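# Rope-lift a hoop onto the other post's peg

## Task

Using only the ropes, shift the hoop off the post it sits on and onto the other post. It must end lying flat and encircling the loose peg that stands on that post, and the peg must still be upright. No gripper can reach the hoop or the peg directly. The hoop is tied by rope to a metal block on each bench, so you move it by handling those blocks. At no moment, including while it dangles, may the hoop drop more than slightly below the top of the lower of the two posts. Nothing may be knocked off the work area or onto the floor. The arm feet, in metres in the scene frame, with facing measured in degrees counter-clockwise from +x, are: arm1 x=-0.15 y=+1.40 z=+1.01 facing -92; arm2 x=-1.21 y=-0.71 z=+0.99 facing +32; arm3 x=+1.31 y=-0.53 z=+1.03 facing +150. At the end every gripper must release and back away. The result must stay in place with no robot supporting it.

## Robot and tools

Robots: arm1, arm2 and arm3 are identical i2rt Big YAM arms. Each has six revolute joints, a two-finger gripper and a wrist camera. With joints 1 and 6 at zero and the hand level and pointing forward, the wrist camera rides on top of the hand and looks toward the fingertips. Reach is roughly 1.0 m from the joint1 axis. Two fixed room cameras also exist: cam_low and cam_top. An object may occasionally get a brief shove from outside.

Frames: there is one shared scene frame. Its origin is on the floor and +z is up. Arm feet and facings are listed in the task. "hand" is the point midway between the fingertips, computed from the URDF link pinch. The hand's z axis runs along the fingers, and the fingers open and close along its y axis.

Joints. All values are absolute targets in radians, except the gripper, which is in metres. The ± figure is the tolerance for counting a joint as arrived.
- joint1_rad, -2.879 to 2.879 (±0.045): base yaw, counter-clockwise from above; 0 points the arm where its foot faces.
- joint2_rad, 0 to 3.141 (±0.14): shoulder; 0 has the upper arm lying back roughly level, and increasing raises it and brings it forward.
- joint3_rad, 0 to 3.019 (±0.09): elbow; 0 is fully folded, and increasing opens it.
- joint4_rad, -1.692 to 1.57 (±0.055): hand pitch; positive tilts the fingers up.
- joint5_rad, -1.57 to 1.57 (±0.03): sideways hand swing; positive goes to the arm's right.
- joint6_rad, -2.094 to 2.094 (±0.035): hand roll; positive is clockwise viewed from behind the hand.
- gripper_m, 0 to 0.093 (±0.003): fingertip gap. Grip force tops out near 50 to 62 N per pad, lower on some units.
Each joint moves at its own speed, so the hand can take a wide curved path between postures.

execute_actions. "actions" is a list holding zero or one action object. Inside that object there is a separate entry for each arm you command ("arm1", "arm2", "arm3"). Each entry has a "joints" object that maps any subset of the seven names above to absolute target values. These are not offsets. Example: {"arm1": {"joints": {"gripper_m": 0.05}}, "arm2": {"joints": {"joint1_rad": 0.3}}}. All commanded motions start together and may finish at different times. A joint or arm you omit may still be pushing toward an earlier target. An unknown key or an out-of-range value rejects the whole call, and nothing moves. An empty list only reports state and images. "cameras" picks which images come back: a list of names, or "all"/null/omitted for every camera, or [] for none. The "pictures" line gives the order of the images.

wait: "seconds", from 0 to 10. It issues no new command and returns the same output as an empty action.
zoom_image: "camera" plus "region" [x0, y0, x1, y1] in pixels, measured from the top-left corner, at most 504 by 504. It only works on cameras that returned a full image in the latest result.
read_manual: only returns licence text.
finished_scene: "scene" is the number of the current scene. It ends that scene permanently and reports whether the task succeeded, so call it only once the layout is settled and the arms are clear.

Reading results. joint_status describes how each joint of the last accepted action finished:
- "off_target": the joint stopped short and may still be pushing.
- "contact_stop": the joint gives up its target and holds where it is.
- "time_out": the joint holds its target, or one within 0.375, 0.375, 0.113, 0.225, 0.075, 0.3 rad (joints 1 to 6) of where it stands, and keeps pushing; it will finish the move if the path opens. To relieve the push, command the reported position.
- "joint command not followed" (often with a "cause:" line): the self/inter-arm clearance check blocked that arm's joint targets. A gripper target in the same action still runs. Blocked joints show "not_followed" and may be retried on later actions until you send targets that pass.
on_its_own lists what the robot is doing without being commanded in this call. There, "held at" means the target being held, not the actual position. A tiny change from the current reading may produce no motion. A joint bearing a load slowly sags.

Hazards. The arms do not yield on contact and can push hard. The clearance check can act too late, and between arms it ignores fingers, gripper housings and wrist cameras. No state line reports arm-to-arm contact. A forceful squeeze between two robots fails the task and halts the run, and a strong impact may do the same. Objects touching robots are fine. Arms do not coordinate: if one stalls, the others keep going. Sustained loads or pushing heat motors. From 85 °C you get a MOTOR HOT line. At 100 °C that arm's motors and gripper go limp until cool, so it drops, and you get an OVER-TEMPERATURE FAULT with "limit_stop_at_motor_heat" in joint_status; resend targets afterward. Some heat persists into the next scene. The simulation keeps running while you deliberate, and robots hold the last command meanwhile. Avoid drops, slips, slamming and hard shoving. Keep the hoop above the lower post's top the whole way. Keep the peg upright, and keep everything on the benches.

Each tool is called by a JSON object that holds its "api" and its "payload".

## Session

{"api": "execute_actions", "payload": {"actions": []}}

Scene clock: 0.00 s.
arm1.joint_positions: joint1_rad=+0.236 joint2_rad=+0.463 joint3_rad=+1.553 joint4_rad=-1.572 joint5_rad=-0.081 joint6_rad=-0.698 gripper_m=+0.095
arm1.joint_status: not commanded
arm1.hand: x=-0.1108 y=+1.3059 z=+1.5915 quat_wxyz=(-0.295, -0.260, -0.812, +0.432) (m; scene frame)
arm2.joint_positions: joint1_rad=-0.601 joint2_rad=+0.624 joint3_rad=+1.655 joint4_rad=-1.583 joint5_rad=+0.170 joint6_rad=+0.796 gripper_m=+0.094
arm2.joint_status: not commanded
arm2.hand: x=-1.0455 y=-0.7515 z=+1.5945 quat_wxyz=(-0.476, -0.395, -0.778, -0.107) (m; scene frame)
arm3.joint_positions: joint1_rad=-0.305 joint2_rad=+0.399 joint3_rad=+1.402 joint4_rad=-1.529 joint5_rad=+0.168 joint6_rad=+0.740 gripper_m=+0.094
arm3.joint_status: not commanded
arm3.hand: x=+1.2647 y=-0.4264 z=+1.5676 quat_wxyz=(-0.090, +0.577, -0.642, -0.497) (m; scene frame)
pictures: arm1_cam_wrist, arm2_cam_wrist, arm3_cam_wrist, cam_low, cam_top
Images, in order (width x height): arm1_cam_wrist 616x616, arm2_cam_wrist 616x616, arm3_cam_wrist 616x616, cam_low 672x504, cam_top 672x504.

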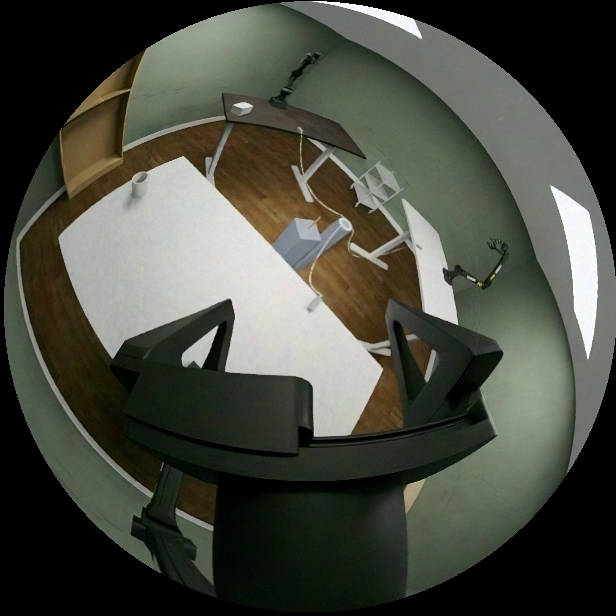

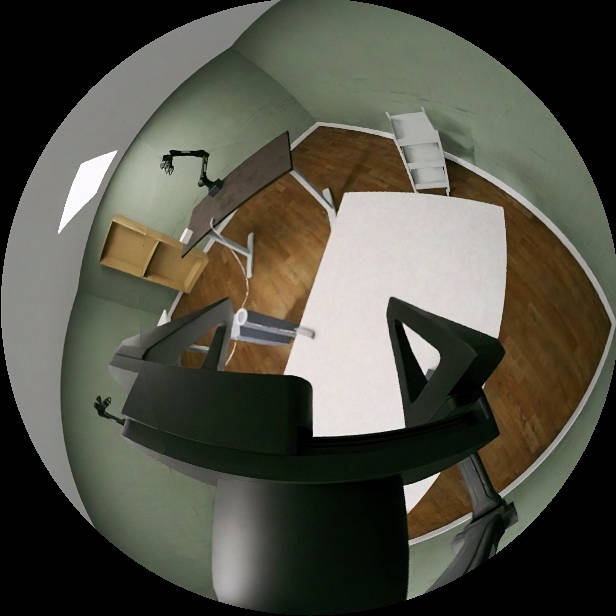

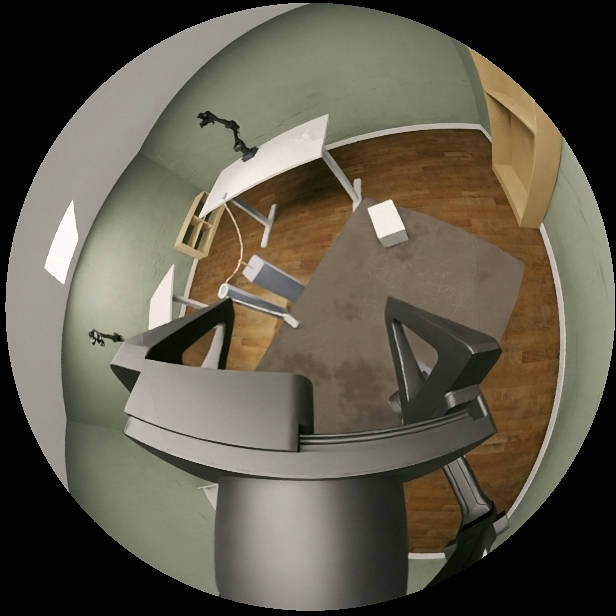

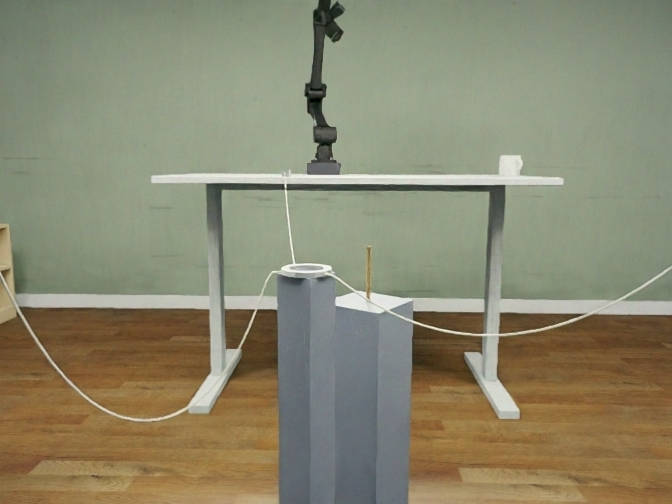

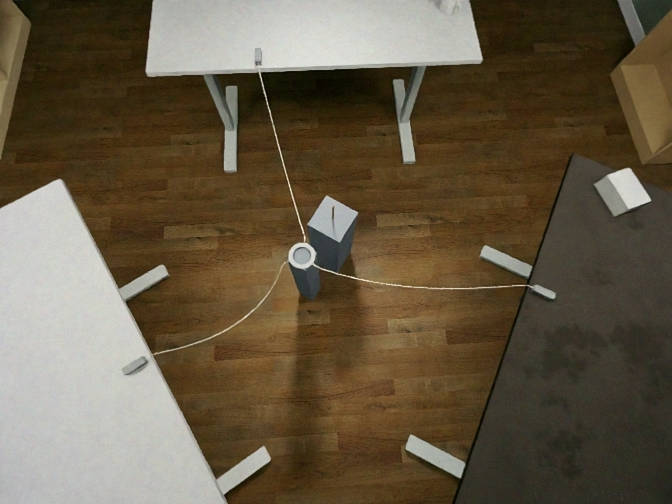

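{"api": "execute_actions", "payload": {"actions": [{"arm1":{"joints":{"joint1_rad":-0.22,"joint2_rad":1.653,"joint3_rad":1.508,"joint4_rad":-1.426,"joint5_rad":0,"joint6_rad":0}},"arm2":{"joints":{"joint1_rad":0,"joint2_rad":1.653,"joint3_rad":1.508,"joint4_rad":-1.426,"joint5_rad":0,"joint6_rad":0}},"arm3":{"joints":{"joint1_rad":0,"joint2_rad":1.653,"joint3_rad":1.508,"joint4_rad":-1.426,"joint5_rad":0,"joint6_rad":0}}}]}}

Scene clock: 2.67 s.
arm1.joint_positions: joint1_rad=-0.218 joint2_rad=+1.651 joint3_rad=+1.492 joint4_rad=-1.430 joint5_rad=-0.003 joint6_rad=-0.014 gripper_m=+0.095
arm1.joint_status: all done
arm1.hand: x=-0.2693 y=+0.9270 z=+1.2069 quat_wxyz=(+0.001, -0.786, -0.618, -0.004) (m; scene frame)
arm2.joint_positions: joint1_rad=+0.007 joint2_rad=+1.670 joint3_rad=+1.488 joint4_rad=-1.428 joint5_rad=+0.002 joint6_rad=+0.008 gripper_m=+0.094
arm2.joint_status: all done
arm2.hand: x=-0.7865 y=-0.4534 z=+1.1713 quat_wxyz=(+0.022, +0.272, -0.962, +0.005) (m; scene frame)
arm3.joint_positions: joint1_rad=-0.006 joint2_rad=+1.656 joint3_rad=+1.502 joint4_rad=-1.435 joint5_rad=+0.002 joint6_rad=+0.016 gripper_m=+0.094
arm3.joint_status: all done
arm3.hand: x=+0.8892 y=-0.2801 z=+1.2318 quat_wxyz=(+0.004, +0.963, -0.271, +0.001) (m; scene frame)
pictures: arm1_cam_wrist, arm2_cam_wrist, arm3_cam_wrist, cam_low, cam_top
Images, in order (width x height): arm1_cam_wrist 616x616, arm2_cam_wrist 616x616, arm3_cam_wrist 616x616, cam_low 672x504, cam_top 672x504.

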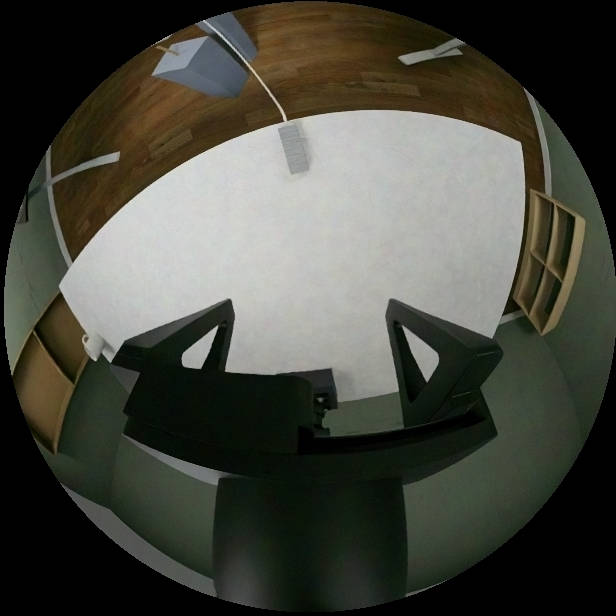

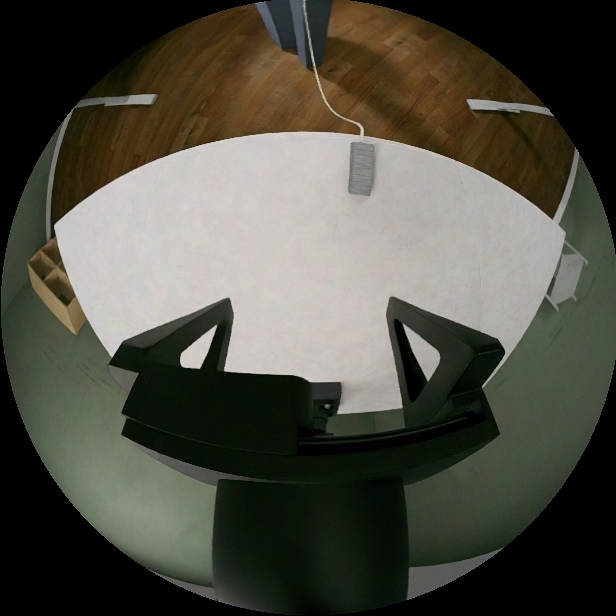

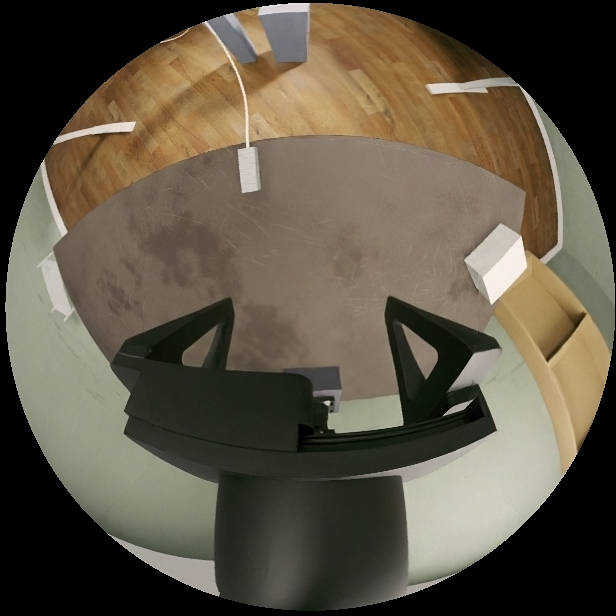

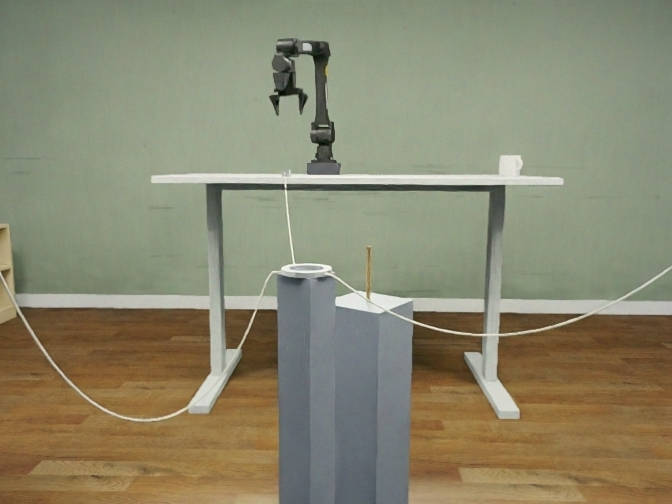

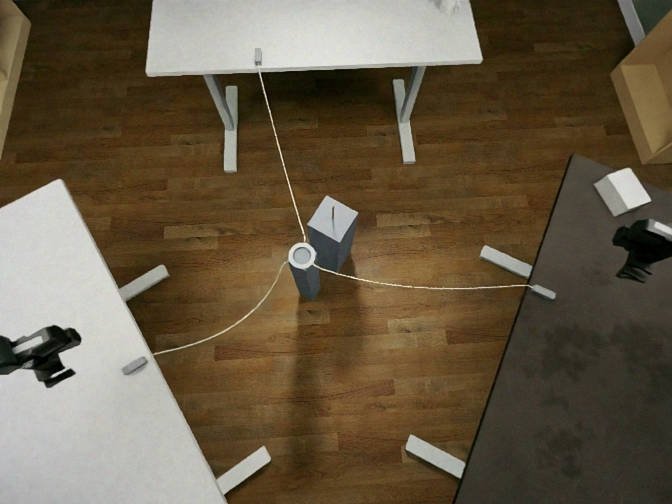

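{"api": "execute_actions", "payload": {"actions": [{"arm1":{"joints":{"joint1_rad":-0.185,"joint2_rad":1.997,"joint3_rad":1.665,"joint4_rad":-1.223,"joint6_rad":-0.2}},"arm2":{"joints":{"joint1_rad":-0.115,"joint2_rad":1.93,"joint3_rad":1.58,"joint4_rad":-1.191,"joint6_rad":-0.1}},"arm3":{"joints":{"joint1_rad":0.14,"joint2_rad":1.942,"joint3_rad":1.57,"joint4_rad":-1.191,"joint6_rad":0.14}}}]}}

Scene clock: 4.87 s.
arm1.joint_positions: joint1_rad=-0.187 joint2_rad=+2.014 joint3_rad=+1.645 joint4_rad=-1.232 joint5_rad=-0.003 joint6_rad=-0.186 gripper_m=+0.095
arm1.joint_status: all done
arm1.hand: x=-0.2771 y=+0.8229 z=+1.0715 quat_wxyz=(+0.004, -0.720, -0.694, -0.009) (m; scene frame)
arm2.joint_positions: joint1_rad=-0.119 joint2_rad=+1.946 joint3_rad=+1.555 joint4_rad=-1.199 joint5_rad=+0.001 joint6_rad=-0.092 gripper_m=+0.094
arm2.joint_status: all done
arm2.hand: x=-0.6861 y=-0.4751 z=+1.0510 quat_wxyz=(+0.013, +0.259, -0.966, +0.001) (m; scene frame)
arm3.joint_positions: joint1_rad=+0.144 joint2_rad=+1.955 joint3_rad=+1.542 joint4_rad=-1.205 joint5_rad=-0.001 joint6_rad=+0.124 gripper_m=+0.094
arm3.joint_status: all done
arm3.hand: x=+0.7890 y=-0.3207 z=+1.0930 quat_wxyz=(+0.006, +0.968, -0.250, +0.015) (m; scene frame)
pictures: arm1_cam_wrist, arm2_cam_wrist, arm3_cam_wrist, cam_low, cam_top
Images, in order (width x height): arm1_cam_wrist 616x616, arm2_cam_wrist 616x616, arm3_cam_wrist 616x616, cam_low 672x504, cam_top 672x504.

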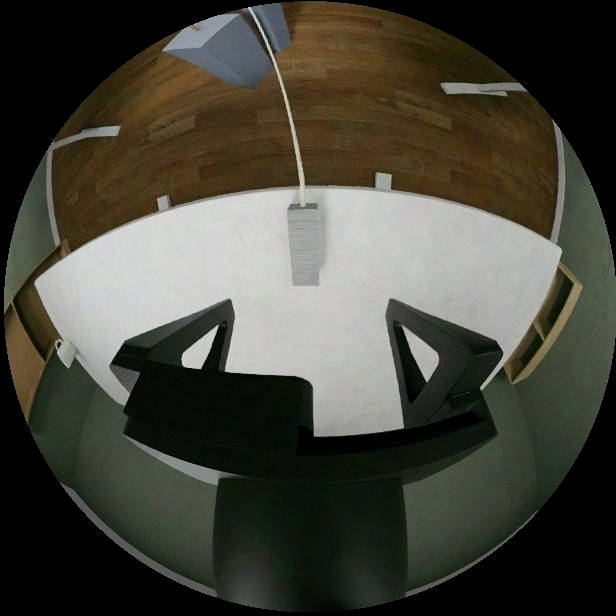

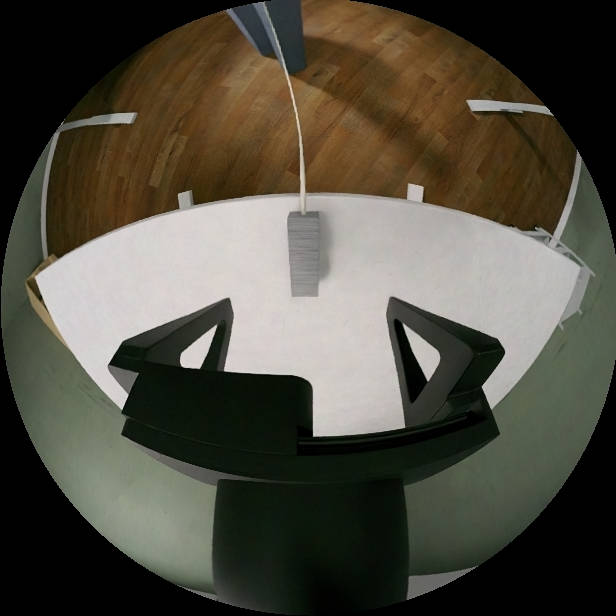

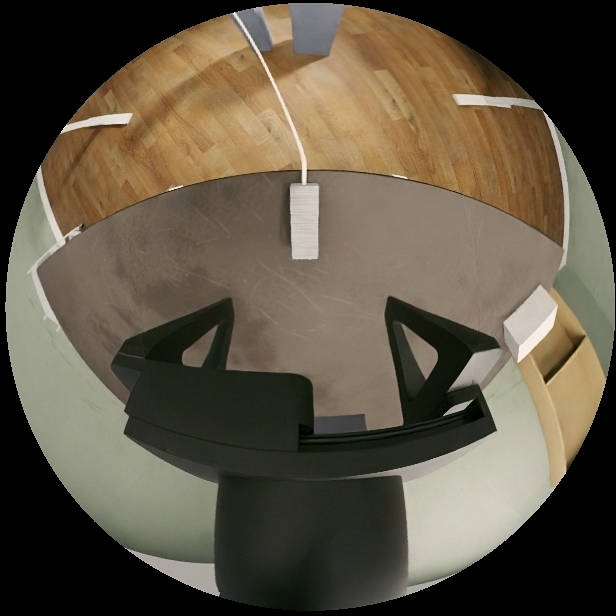

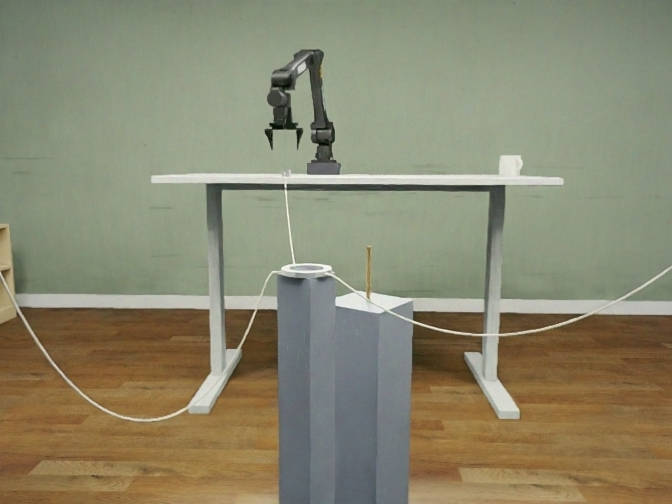

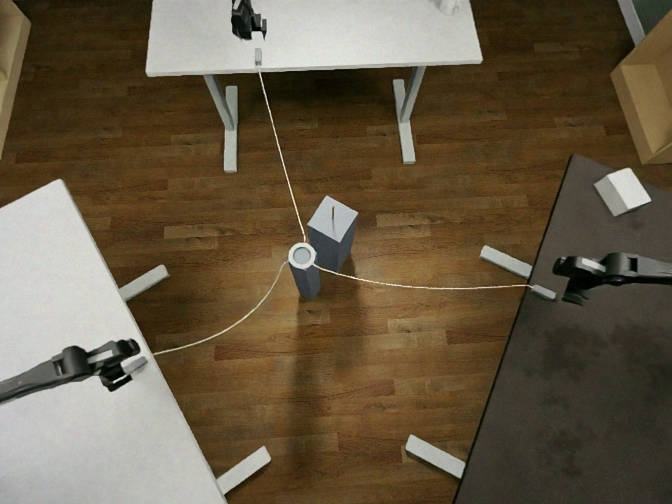

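{"api": "execute_actions", "payload": {"actions": [{"arm1":{"joints":{"joint1_rad":-0.175,"joint2_rad":2.087,"joint3_rad":1.669,"joint4_rad":-1.137}},"arm2":{"joints":{"joint1_rad":-0.103,"joint2_rad":2.0,"joint3_rad":1.567,"joint4_rad":-1.105}},"arm3":{"joints":{"joint2_rad":2.068,"joint3_rad":1.633,"joint4_rad":-1.128}}}]}}

Scene clock: 6.67 s.
arm1.joint_positions: joint1_rad=-0.183 joint2_rad=+2.077 joint3_rad=+1.645 joint4_rad=-1.148 joint5_rad=-0.003 joint6_rad=-0.186 gripper_m=+0.095
arm1.joint_status: all done
arm1.hand: x=-0.2779 y=+0.8073 z=+1.0343 quat_wxyz=(-0.001, -0.718, -0.696, +0.000) (m; scene frame)
arm2.joint_positions: joint1_rad=-0.109 joint2_rad=+2.010 joint3_rad=+1.555 joint4_rad=-1.114 joint5_rad=+0.001 joint6_rad=-0.092 gripper_m=+0.094
arm2.joint_status: all done
arm2.hand: x=-0.6748 y=-0.4631 z=+1.0151 quat_wxyz=(+0.003, +0.264, -0.964, -0.001) (m; scene frame)
arm3.joint_positions: joint1_rad=+0.144 joint2_rad=+2.075 joint3_rad=+1.598 joint4_rad=-1.140 joint5_rad=-0.001 joint6_rad=+0.124 gripper_m=+0.094
arm3.joint_status: all done
arm3.hand: x=+0.7627 y=-0.3105 z=+1.0444 quat_wxyz=(+0.006, +0.968, -0.251, +0.015) (m; scene frame)
pictures: arm1_cam_wrist, arm2_cam_wrist, arm3_cam_wrist, cam_low, cam_top
Images, in order (width x height): arm1_cam_wrist 616x616, arm2_cam_wrist 616x616, arm3_cam_wrist 616x616, cam_low 672x504, cam_top 672x504.

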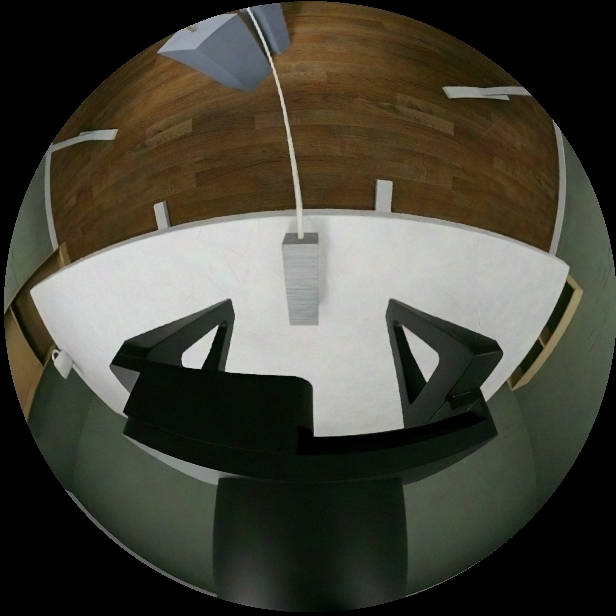

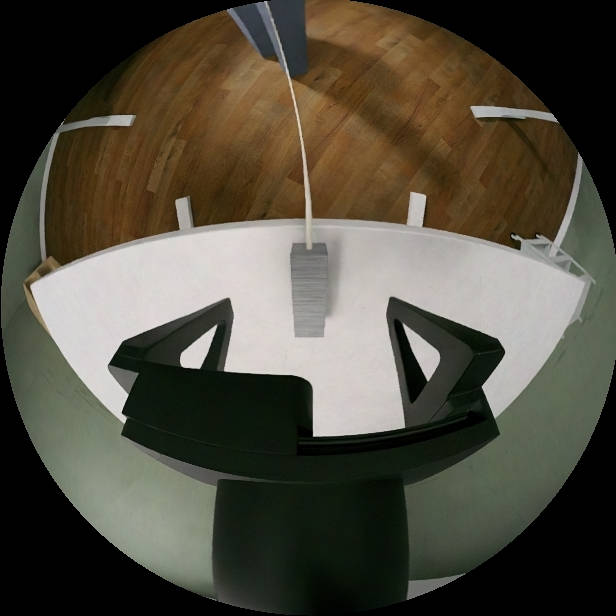

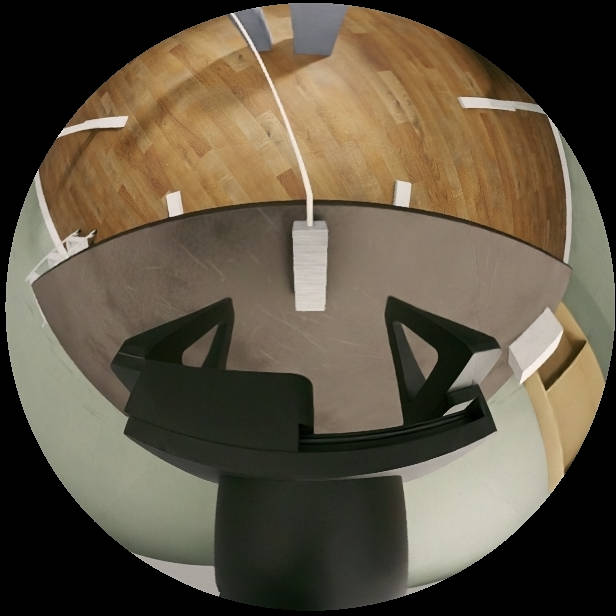

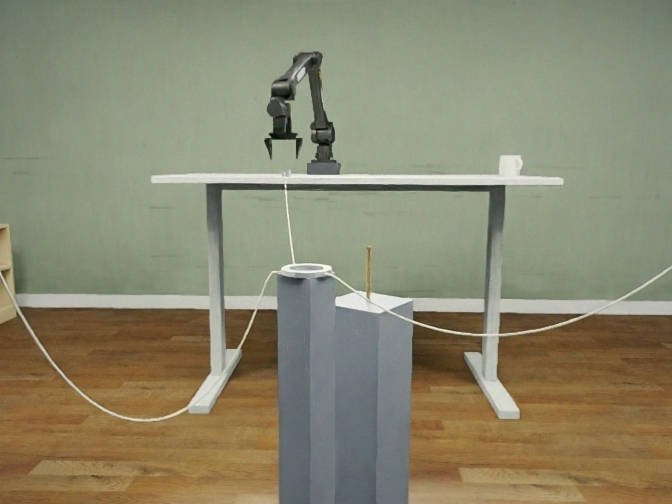

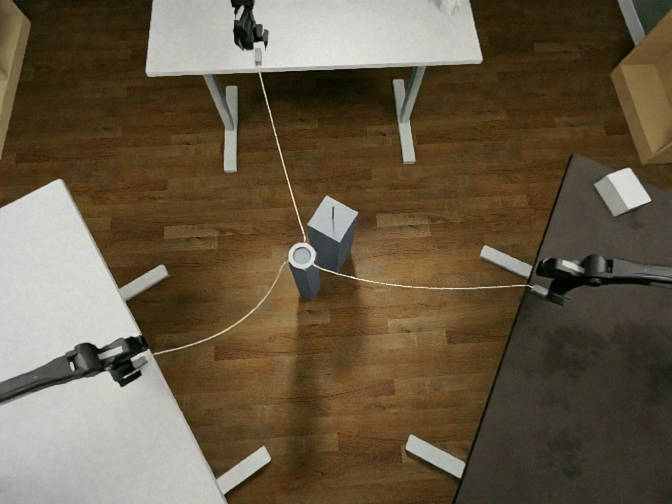

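{"api": "execute_actions", "payload": {"actions": [{"arm1":{"joints":{"joint1_rad":-0.165,"joint2_rad":2.16,"joint4_rad":-1.09}},"arm2":{"joints":{"joint2_rad":2.065,"joint4_rad":-1.08}},"arm3":{"joints":{"joint2_rad":2.14,"joint4_rad":-1.04}}}]}}

Scene clock: 8.13 s.
arm1.joint_positions: joint1_rad=-0.171 joint2_rad=+2.153 joint3_rad=+1.645 joint4_rad=-1.100 joint5_rad=-0.003 joint6_rad=-0.186 gripper_m=+0.095
arm1.joint_status: all done
arm1.hand: x=-0.2711 y=+0.8036 z=+0.9893 quat_wxyz=(+0.007, -0.714, -0.700, -0.012) (m; scene frame)
arm2.joint_positions: joint1_rad=-0.109 joint2_rad=+2.076 joint3_rad=+1.555 joint4_rad=-1.088 joint5_rad=+0.001 joint6_rad=-0.092 gripper_m=+0.094
arm2.joint_status: all done
arm2.hand: x=-0.6765 y=-0.4637 z=+0.9777 quat_wxyz=(+0.023, +0.264, -0.964, +0.003) (m; scene frame)
arm3.joint_positions: joint1_rad=+0.144 joint2_rad=+2.140 joint3_rad=+1.598 joint4_rad=-1.055 joint5_rad=-0.001 joint6_rad=+0.124 gripper_m=+0.094
arm3.joint_status: all done
arm3.hand: x=+0.7514 y=-0.3063 z=+1.0060 quat_wxyz=(+0.004, +0.968, -0.251, +0.005) (m; scene frame)
pictures: arm1_cam_wrist, arm2_cam_wrist, arm3_cam_wrist, cam_low, cam_top
Images, in order (width x height): arm1_cam_wrist 616x616, arm2_cam_wrist 616x616, arm3_cam_wrist 616x616, cam_low 672x504, cam_top 672x504.

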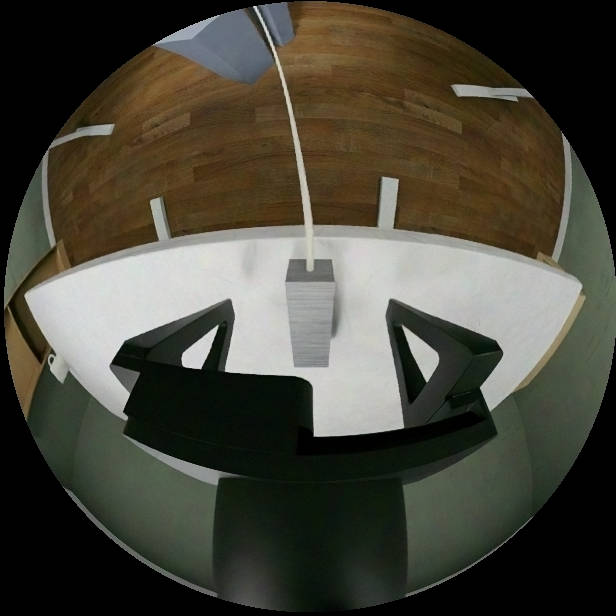

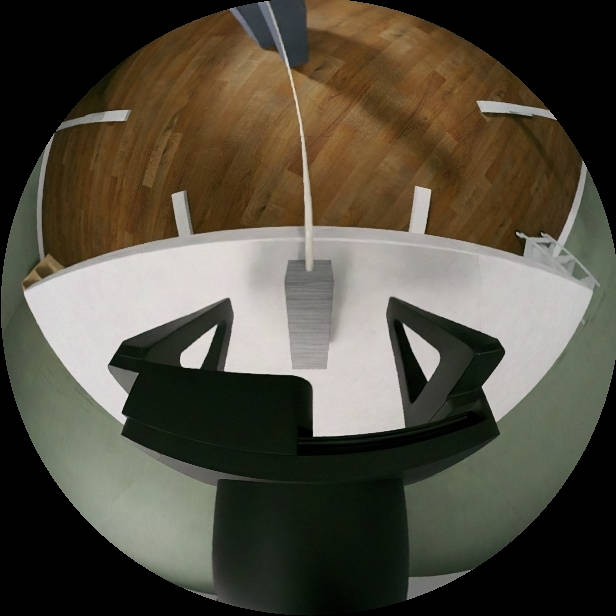

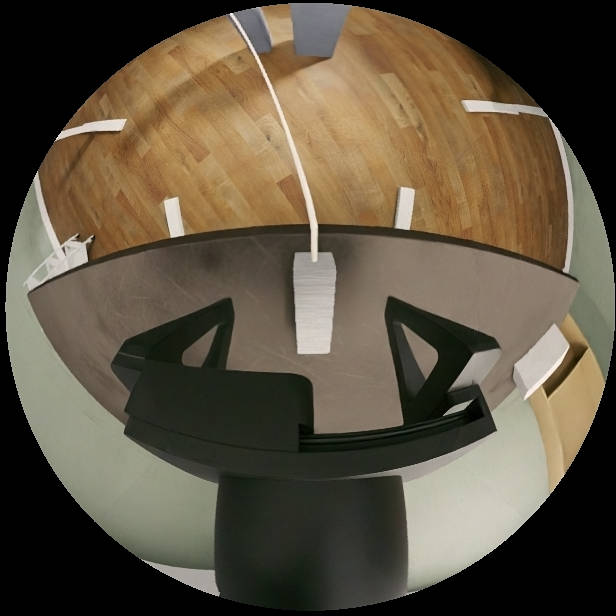

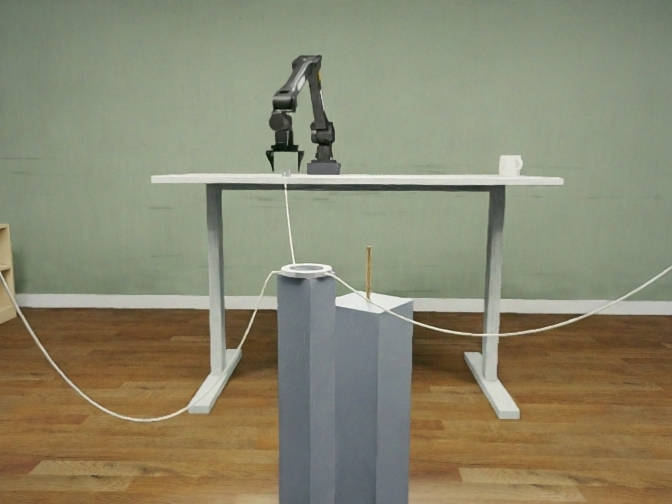

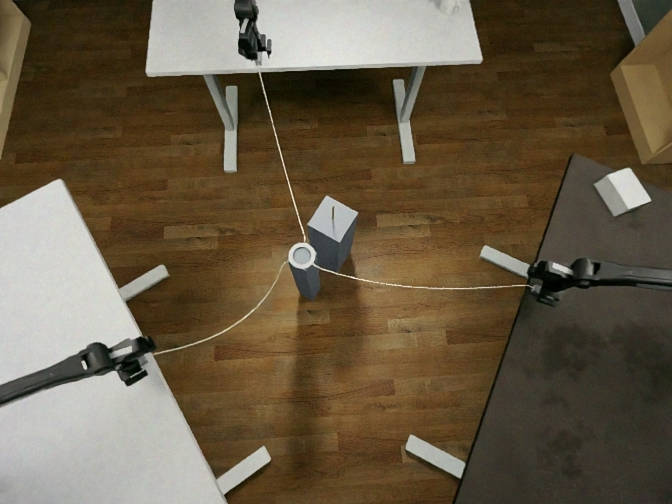

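Tips are about at block-top level; go further down and slightly back.

{"api": "execute_actions", "payload": {"actions": [{"arm1":{"joints":{"joint2_rad":2.19,"joint4_rad":-1.14}},"arm2":{"joints":{"joint2_rad":2.1,"joint4_rad":-1.11}},"arm3":{"joints":{"joint2_rad":2.19,"joint4_rad":-1.06}}}], "cameras": []}}

{"api": "execute_actions", "payload": {"actions": [{"arm1":{"joints":{"gripper_m":0}},"arm2":{"joints":{"gripper_m":0}},"arm3":{"joints":{"gripper_m":0}}}]}}

Scene clock: 9.40 s.
arm1.joint_positions: joint1_rad=-0.171 joint2_rad=+2.167 joint3_rad=+1.645 joint4_rad=-1.130 joint5_rad=-0.003 joint6_rad=-0.186 gripper_m=+0.095
arm1.joint_status: all done
arm1.hand: x=-0.2692 y=+0.8127 z=+0.9819 quat_wxyz=(+0.019, -0.713, -0.700, -0.030) (m; scene frame)
arm2.joint_positions: joint1_rad=-0.109 joint2_rad=+2.100 joint3_rad=+1.555 joint4_rad=-1.103 joint5_rad=+0.001 joint6_rad=-0.092 gripper_m=+0.094
arm2.joint_status: all done
arm2.hand: x=-0.6829 y=-0.4667 z=+0.9647 quat_wxyz=(+0.042, +0.264, -0.964, +0.006) (m; scene frame)
arm3.joint_positions: joint1_rad=+0.144 joint2_rad=+2.185 joint3_rad=+1.598 joint4_rad=-1.055 joint5_rad=-0.001 joint6_rad=+0.124 gripper_m=+0.094
arm3.joint_status: all done
arm3.hand: x=+0.7582 y=-0.3092 z=+0.9799 quat_wxyz=(+0.007, +0.968, -0.250, +0.028) (m; scene frame)
pictures: none
No camera images: the call's "cameras" was empty. Leave "cameras" out to get every camera's image.

Scene clock: 10.13 s.
arm1.joint_positions: joint1_rad=-0.171 joint2_rad=+2.167 joint3_rad=+1.645 joint4_rad=-1.131 joint5_rad=-0.002 joint6_rad=-0.187 gripper_m=+0.025
arm1.joint_status: gripper_m off_target (ended at +0.025, target +0.000)
arm1.hand: x=-0.2694 y=+0.8128 z=+0.9819 quat_wxyz=(+0.019, -0.713, -0.700, -0.030) (m; scene frame)
arm2.joint_positions: joint1_rad=-0.109 joint2_rad=+2.100 joint3_rad=+1.555 joint4_rad=-1.103 joint5_rad=+0.001 joint6_rad=-0.093 gripper_m=+0.024
arm2.joint_status: gripper_m off_target (ended at +0.024, target +0.000)
arm2.hand: x=-0.6830 y=-0.4668 z=+0.9647 quat_wxyz=(+0.042, +0.264, -0.963, +0.006) (m; scene frame)
arm3.joint_positions: joint1_rad=+0.144 joint2_rad=+2.185 joint3_rad=+1.598 joint4_rad=-1.055 joint5_rad=-0.001 joint6_rad=+0.125 gripper_m=+0.025
arm3.joint_status: gripper_m off_target (ended at +0.025, target +0.000)
arm3.hand: x=+0.7582 y=-0.3092 z=+0.9799 quat_wxyz=(+0.007, +0.968, -0.251, +0.028) (m; scene frame)
pictures: arm1_cam_wrist, arm2_cam_wrist, arm3_cam_wrist, cam_low, cam_top
Images, in order (width x height): arm1_cam_wrist 616x616, arm2_cam_wrist 616x616, arm3_cam_wrist 616x616, cam_low 672x504, cam_top 672x504.

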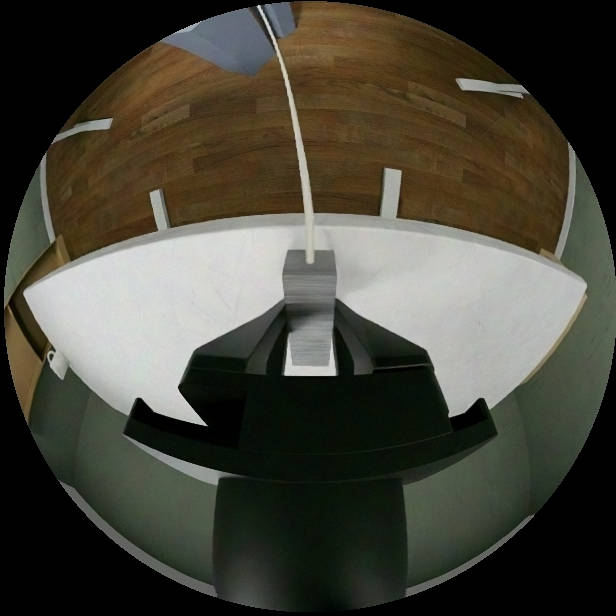

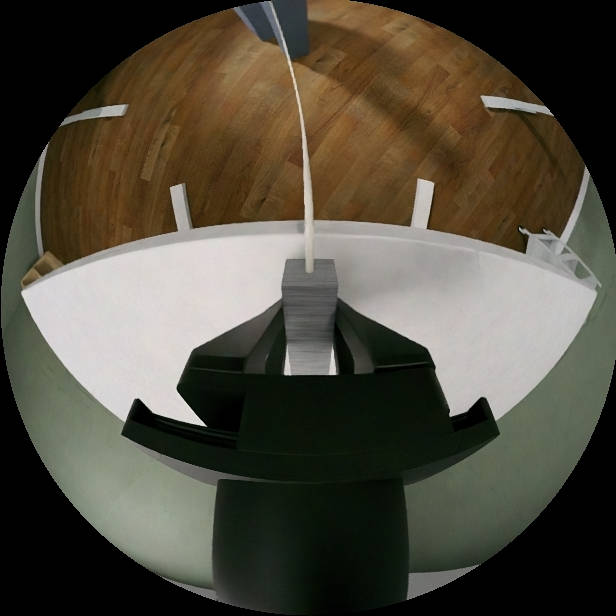

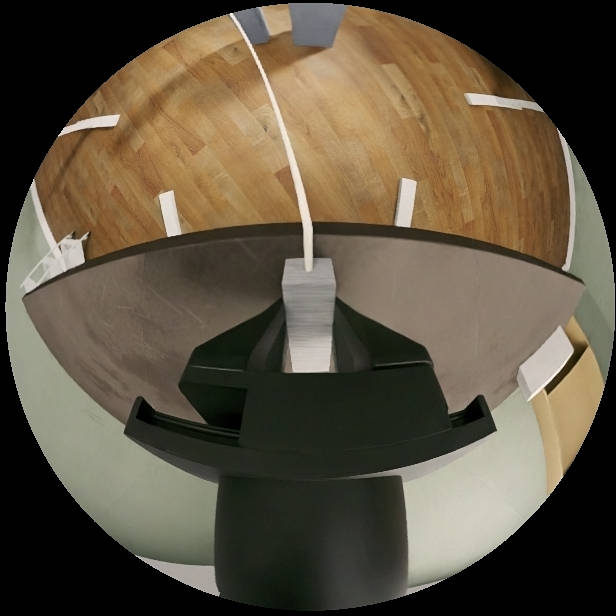

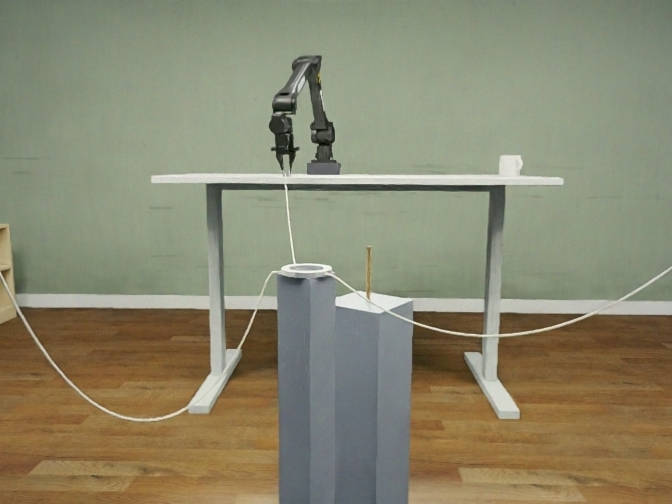

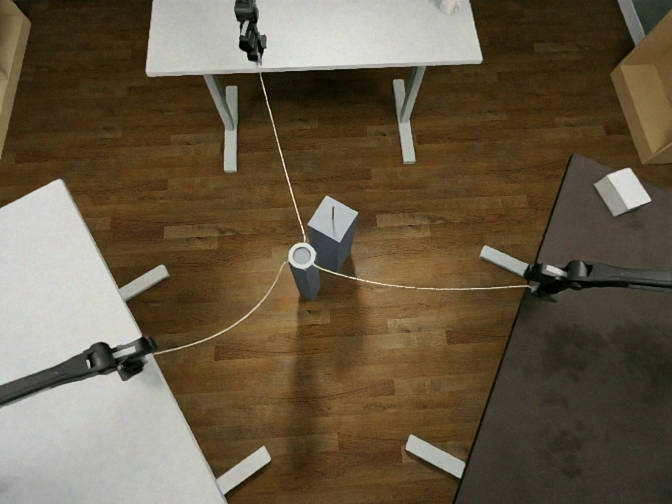

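{"api": "execute_actions", "payload": {"actions": [{"arm1":{"joints":{"joint2_rad":1.935,"joint3_rad":1.83,"joint4_rad":-1.5}},"arm2":{"joints":{"joint2_rad":1.5,"joint3_rad":1.33,"joint4_rad":-1.45}},"arm3":{"joints":{"joint2_rad":1.935,"joint3_rad":1.83,"joint4_rad":-1.5}}}]}}

Scene clock: 12.70 s.
arm1.joint_positions: joint1_rad=-0.171 joint2_rad=+1.931 joint3_rad=+1.814 joint4_rad=-1.490 joint5_rad=-0.002 joint6_rad=-0.187 gripper_m=+0.025
arm1.joint_status: all done
arm1.hand: x=-0.2665 y=+0.8269 z=+1.1824 quat_wxyz=(+0.006, -0.713, -0.701, -0.011) (m; scene frame)
arm2.joint_positions: joint1_rad=-0.109 joint2_rad=+1.511 joint3_rad=+1.307 joint4_rad=-1.445 joint5_rad=+0.001 joint6_rad=-0.093 gripper_m=+0.024
arm2.joint_status: all done
arm2.hand: x=-0.8234 y=-0.5342 z=+1.1762 quat_wxyz=(+0.042, +0.264, -0.963, +0.006) (m; scene frame)
arm3.joint_positions: joint1_rad=+0.144 joint2_rad=+1.949 joint3_rad=+1.812 joint4_rad=-1.486 joint5_rad=-0.001 joint6_rad=+0.125 gripper_m=+0.025
arm3.joint_status: all done
arm3.hand: x=+0.7668 y=-0.3110 z=+1.1957 quat_wxyz=(+0.006, +0.968, -0.251, +0.018) (m; scene frame)
pictures: arm1_cam_wrist, arm2_cam_wrist, arm3_cam_wrist, cam_low, cam_top
Images, in order (width x height): arm1_cam_wrist 616x616, arm2_cam_wrist 616x616, arm3_cam_wrist 616x616, cam_low 672x504, cam_top 672x504.

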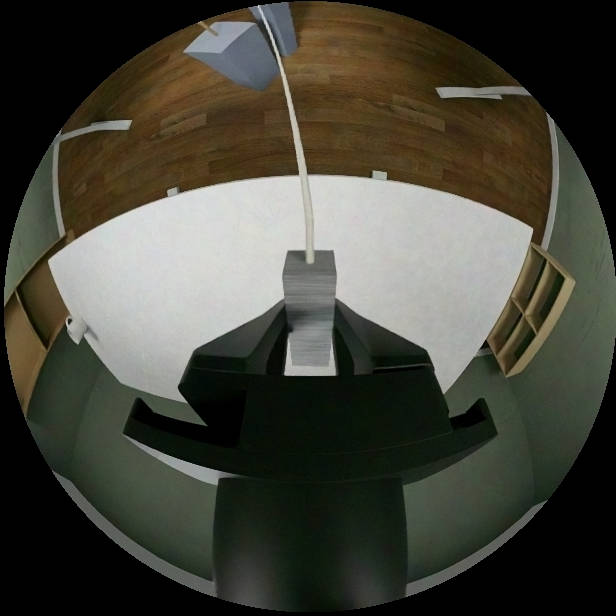

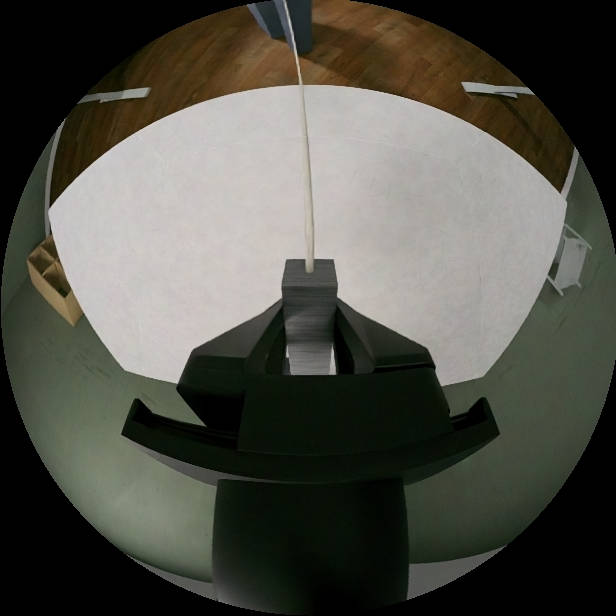

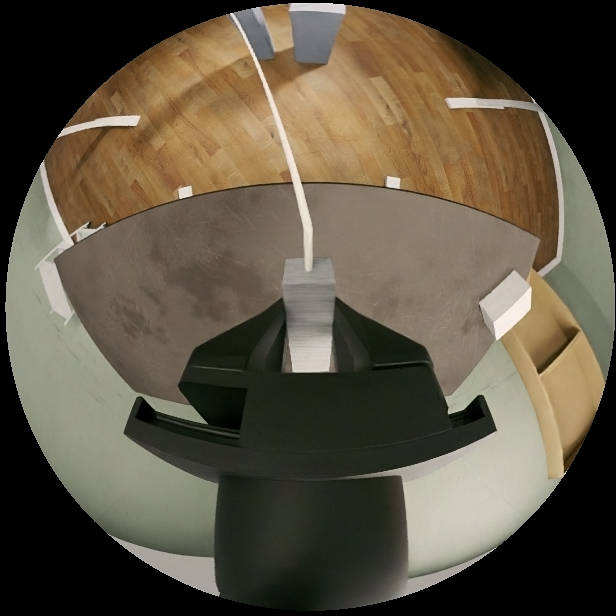

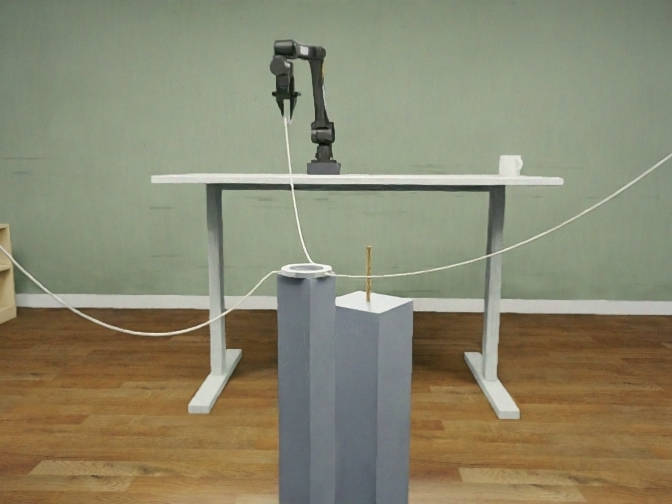

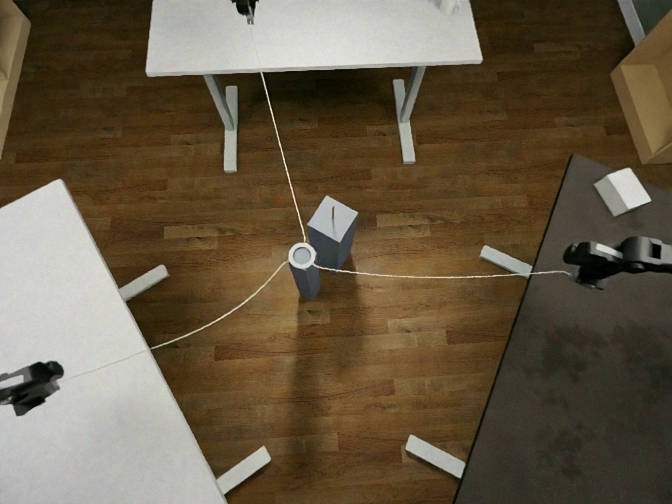

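{"api": "execute_actions", "payload": {"actions": [{"arm1":{"joints":{"joint2_rad":1.878,"joint3_rad":2.06,"joint4_rad":-1.69}},"arm2":{"joints":{"joint2_rad":1.285,"joint3_rad":1.42,"joint4_rad":-1.69}},"arm3":{"joints":{"joint2_rad":1.905,"joint3_rad":2.06,"joint4_rad":-1.69}}}], "cameras": ["cam_low","cam_top"]}}

Scene clock: 14.93 s.
arm1.joint_positions: joint1_rad=-0.171 joint2_rad=+1.880 joint3_rad=+2.018 joint4_rad=-1.667 joint5_rad=-0.002 joint6_rad=-0.187 gripper_m=+0.025
arm1.joint_status: all done
joint sent to its limit — the command would take arm1.joint4_rad past its lower limit, so that joint was sent only as far as its limit.
arm1.hand: x=-0.2665 y=+0.8270 z=+1.2890 quat_wxyz=(-0.015, -0.713, -0.700, +0.021) (m; scene frame)
arm2.joint_positions: joint1_rad=-0.109 joint2_rad=+1.295 joint3_rad=+1.383 joint4_rad=-1.686 joint5_rad=+0.001 joint6_rad=-0.093 gripper_m=+0.024
arm2.joint_status: all done
arm2.hand: x=-0.8803 y=-0.5616 z=+1.2873 quat_wxyz=(+0.018, +0.264, -0.964, +0.002) (m; scene frame)
arm3.joint_positions: joint1_rad=+0.144 joint2_rad=+1.910 joint3_rad=+2.011 joint4_rad=-1.675 joint5_rad=-0.001 joint6_rad=+0.125 gripper_m=+0.025
arm3.joint_status: all done
arm3.hand: x=+0.7679 y=-0.3107 z=+1.2937 quat_wxyz=(+0.003, +0.968, -0.251, -0.006) (m; scene frame)
pictures: cam_low, cam_top
Images, in order (width x height): cam_low 672x504, cam_top 672x504.

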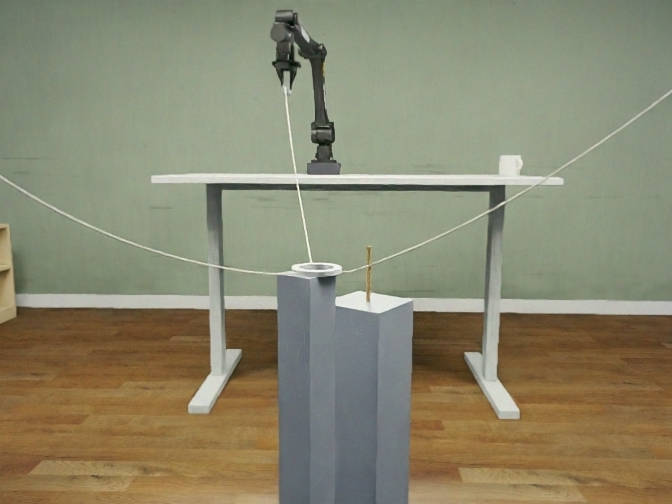

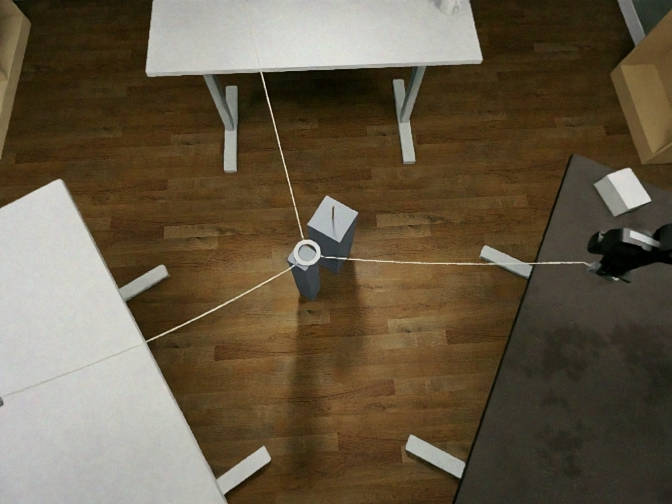

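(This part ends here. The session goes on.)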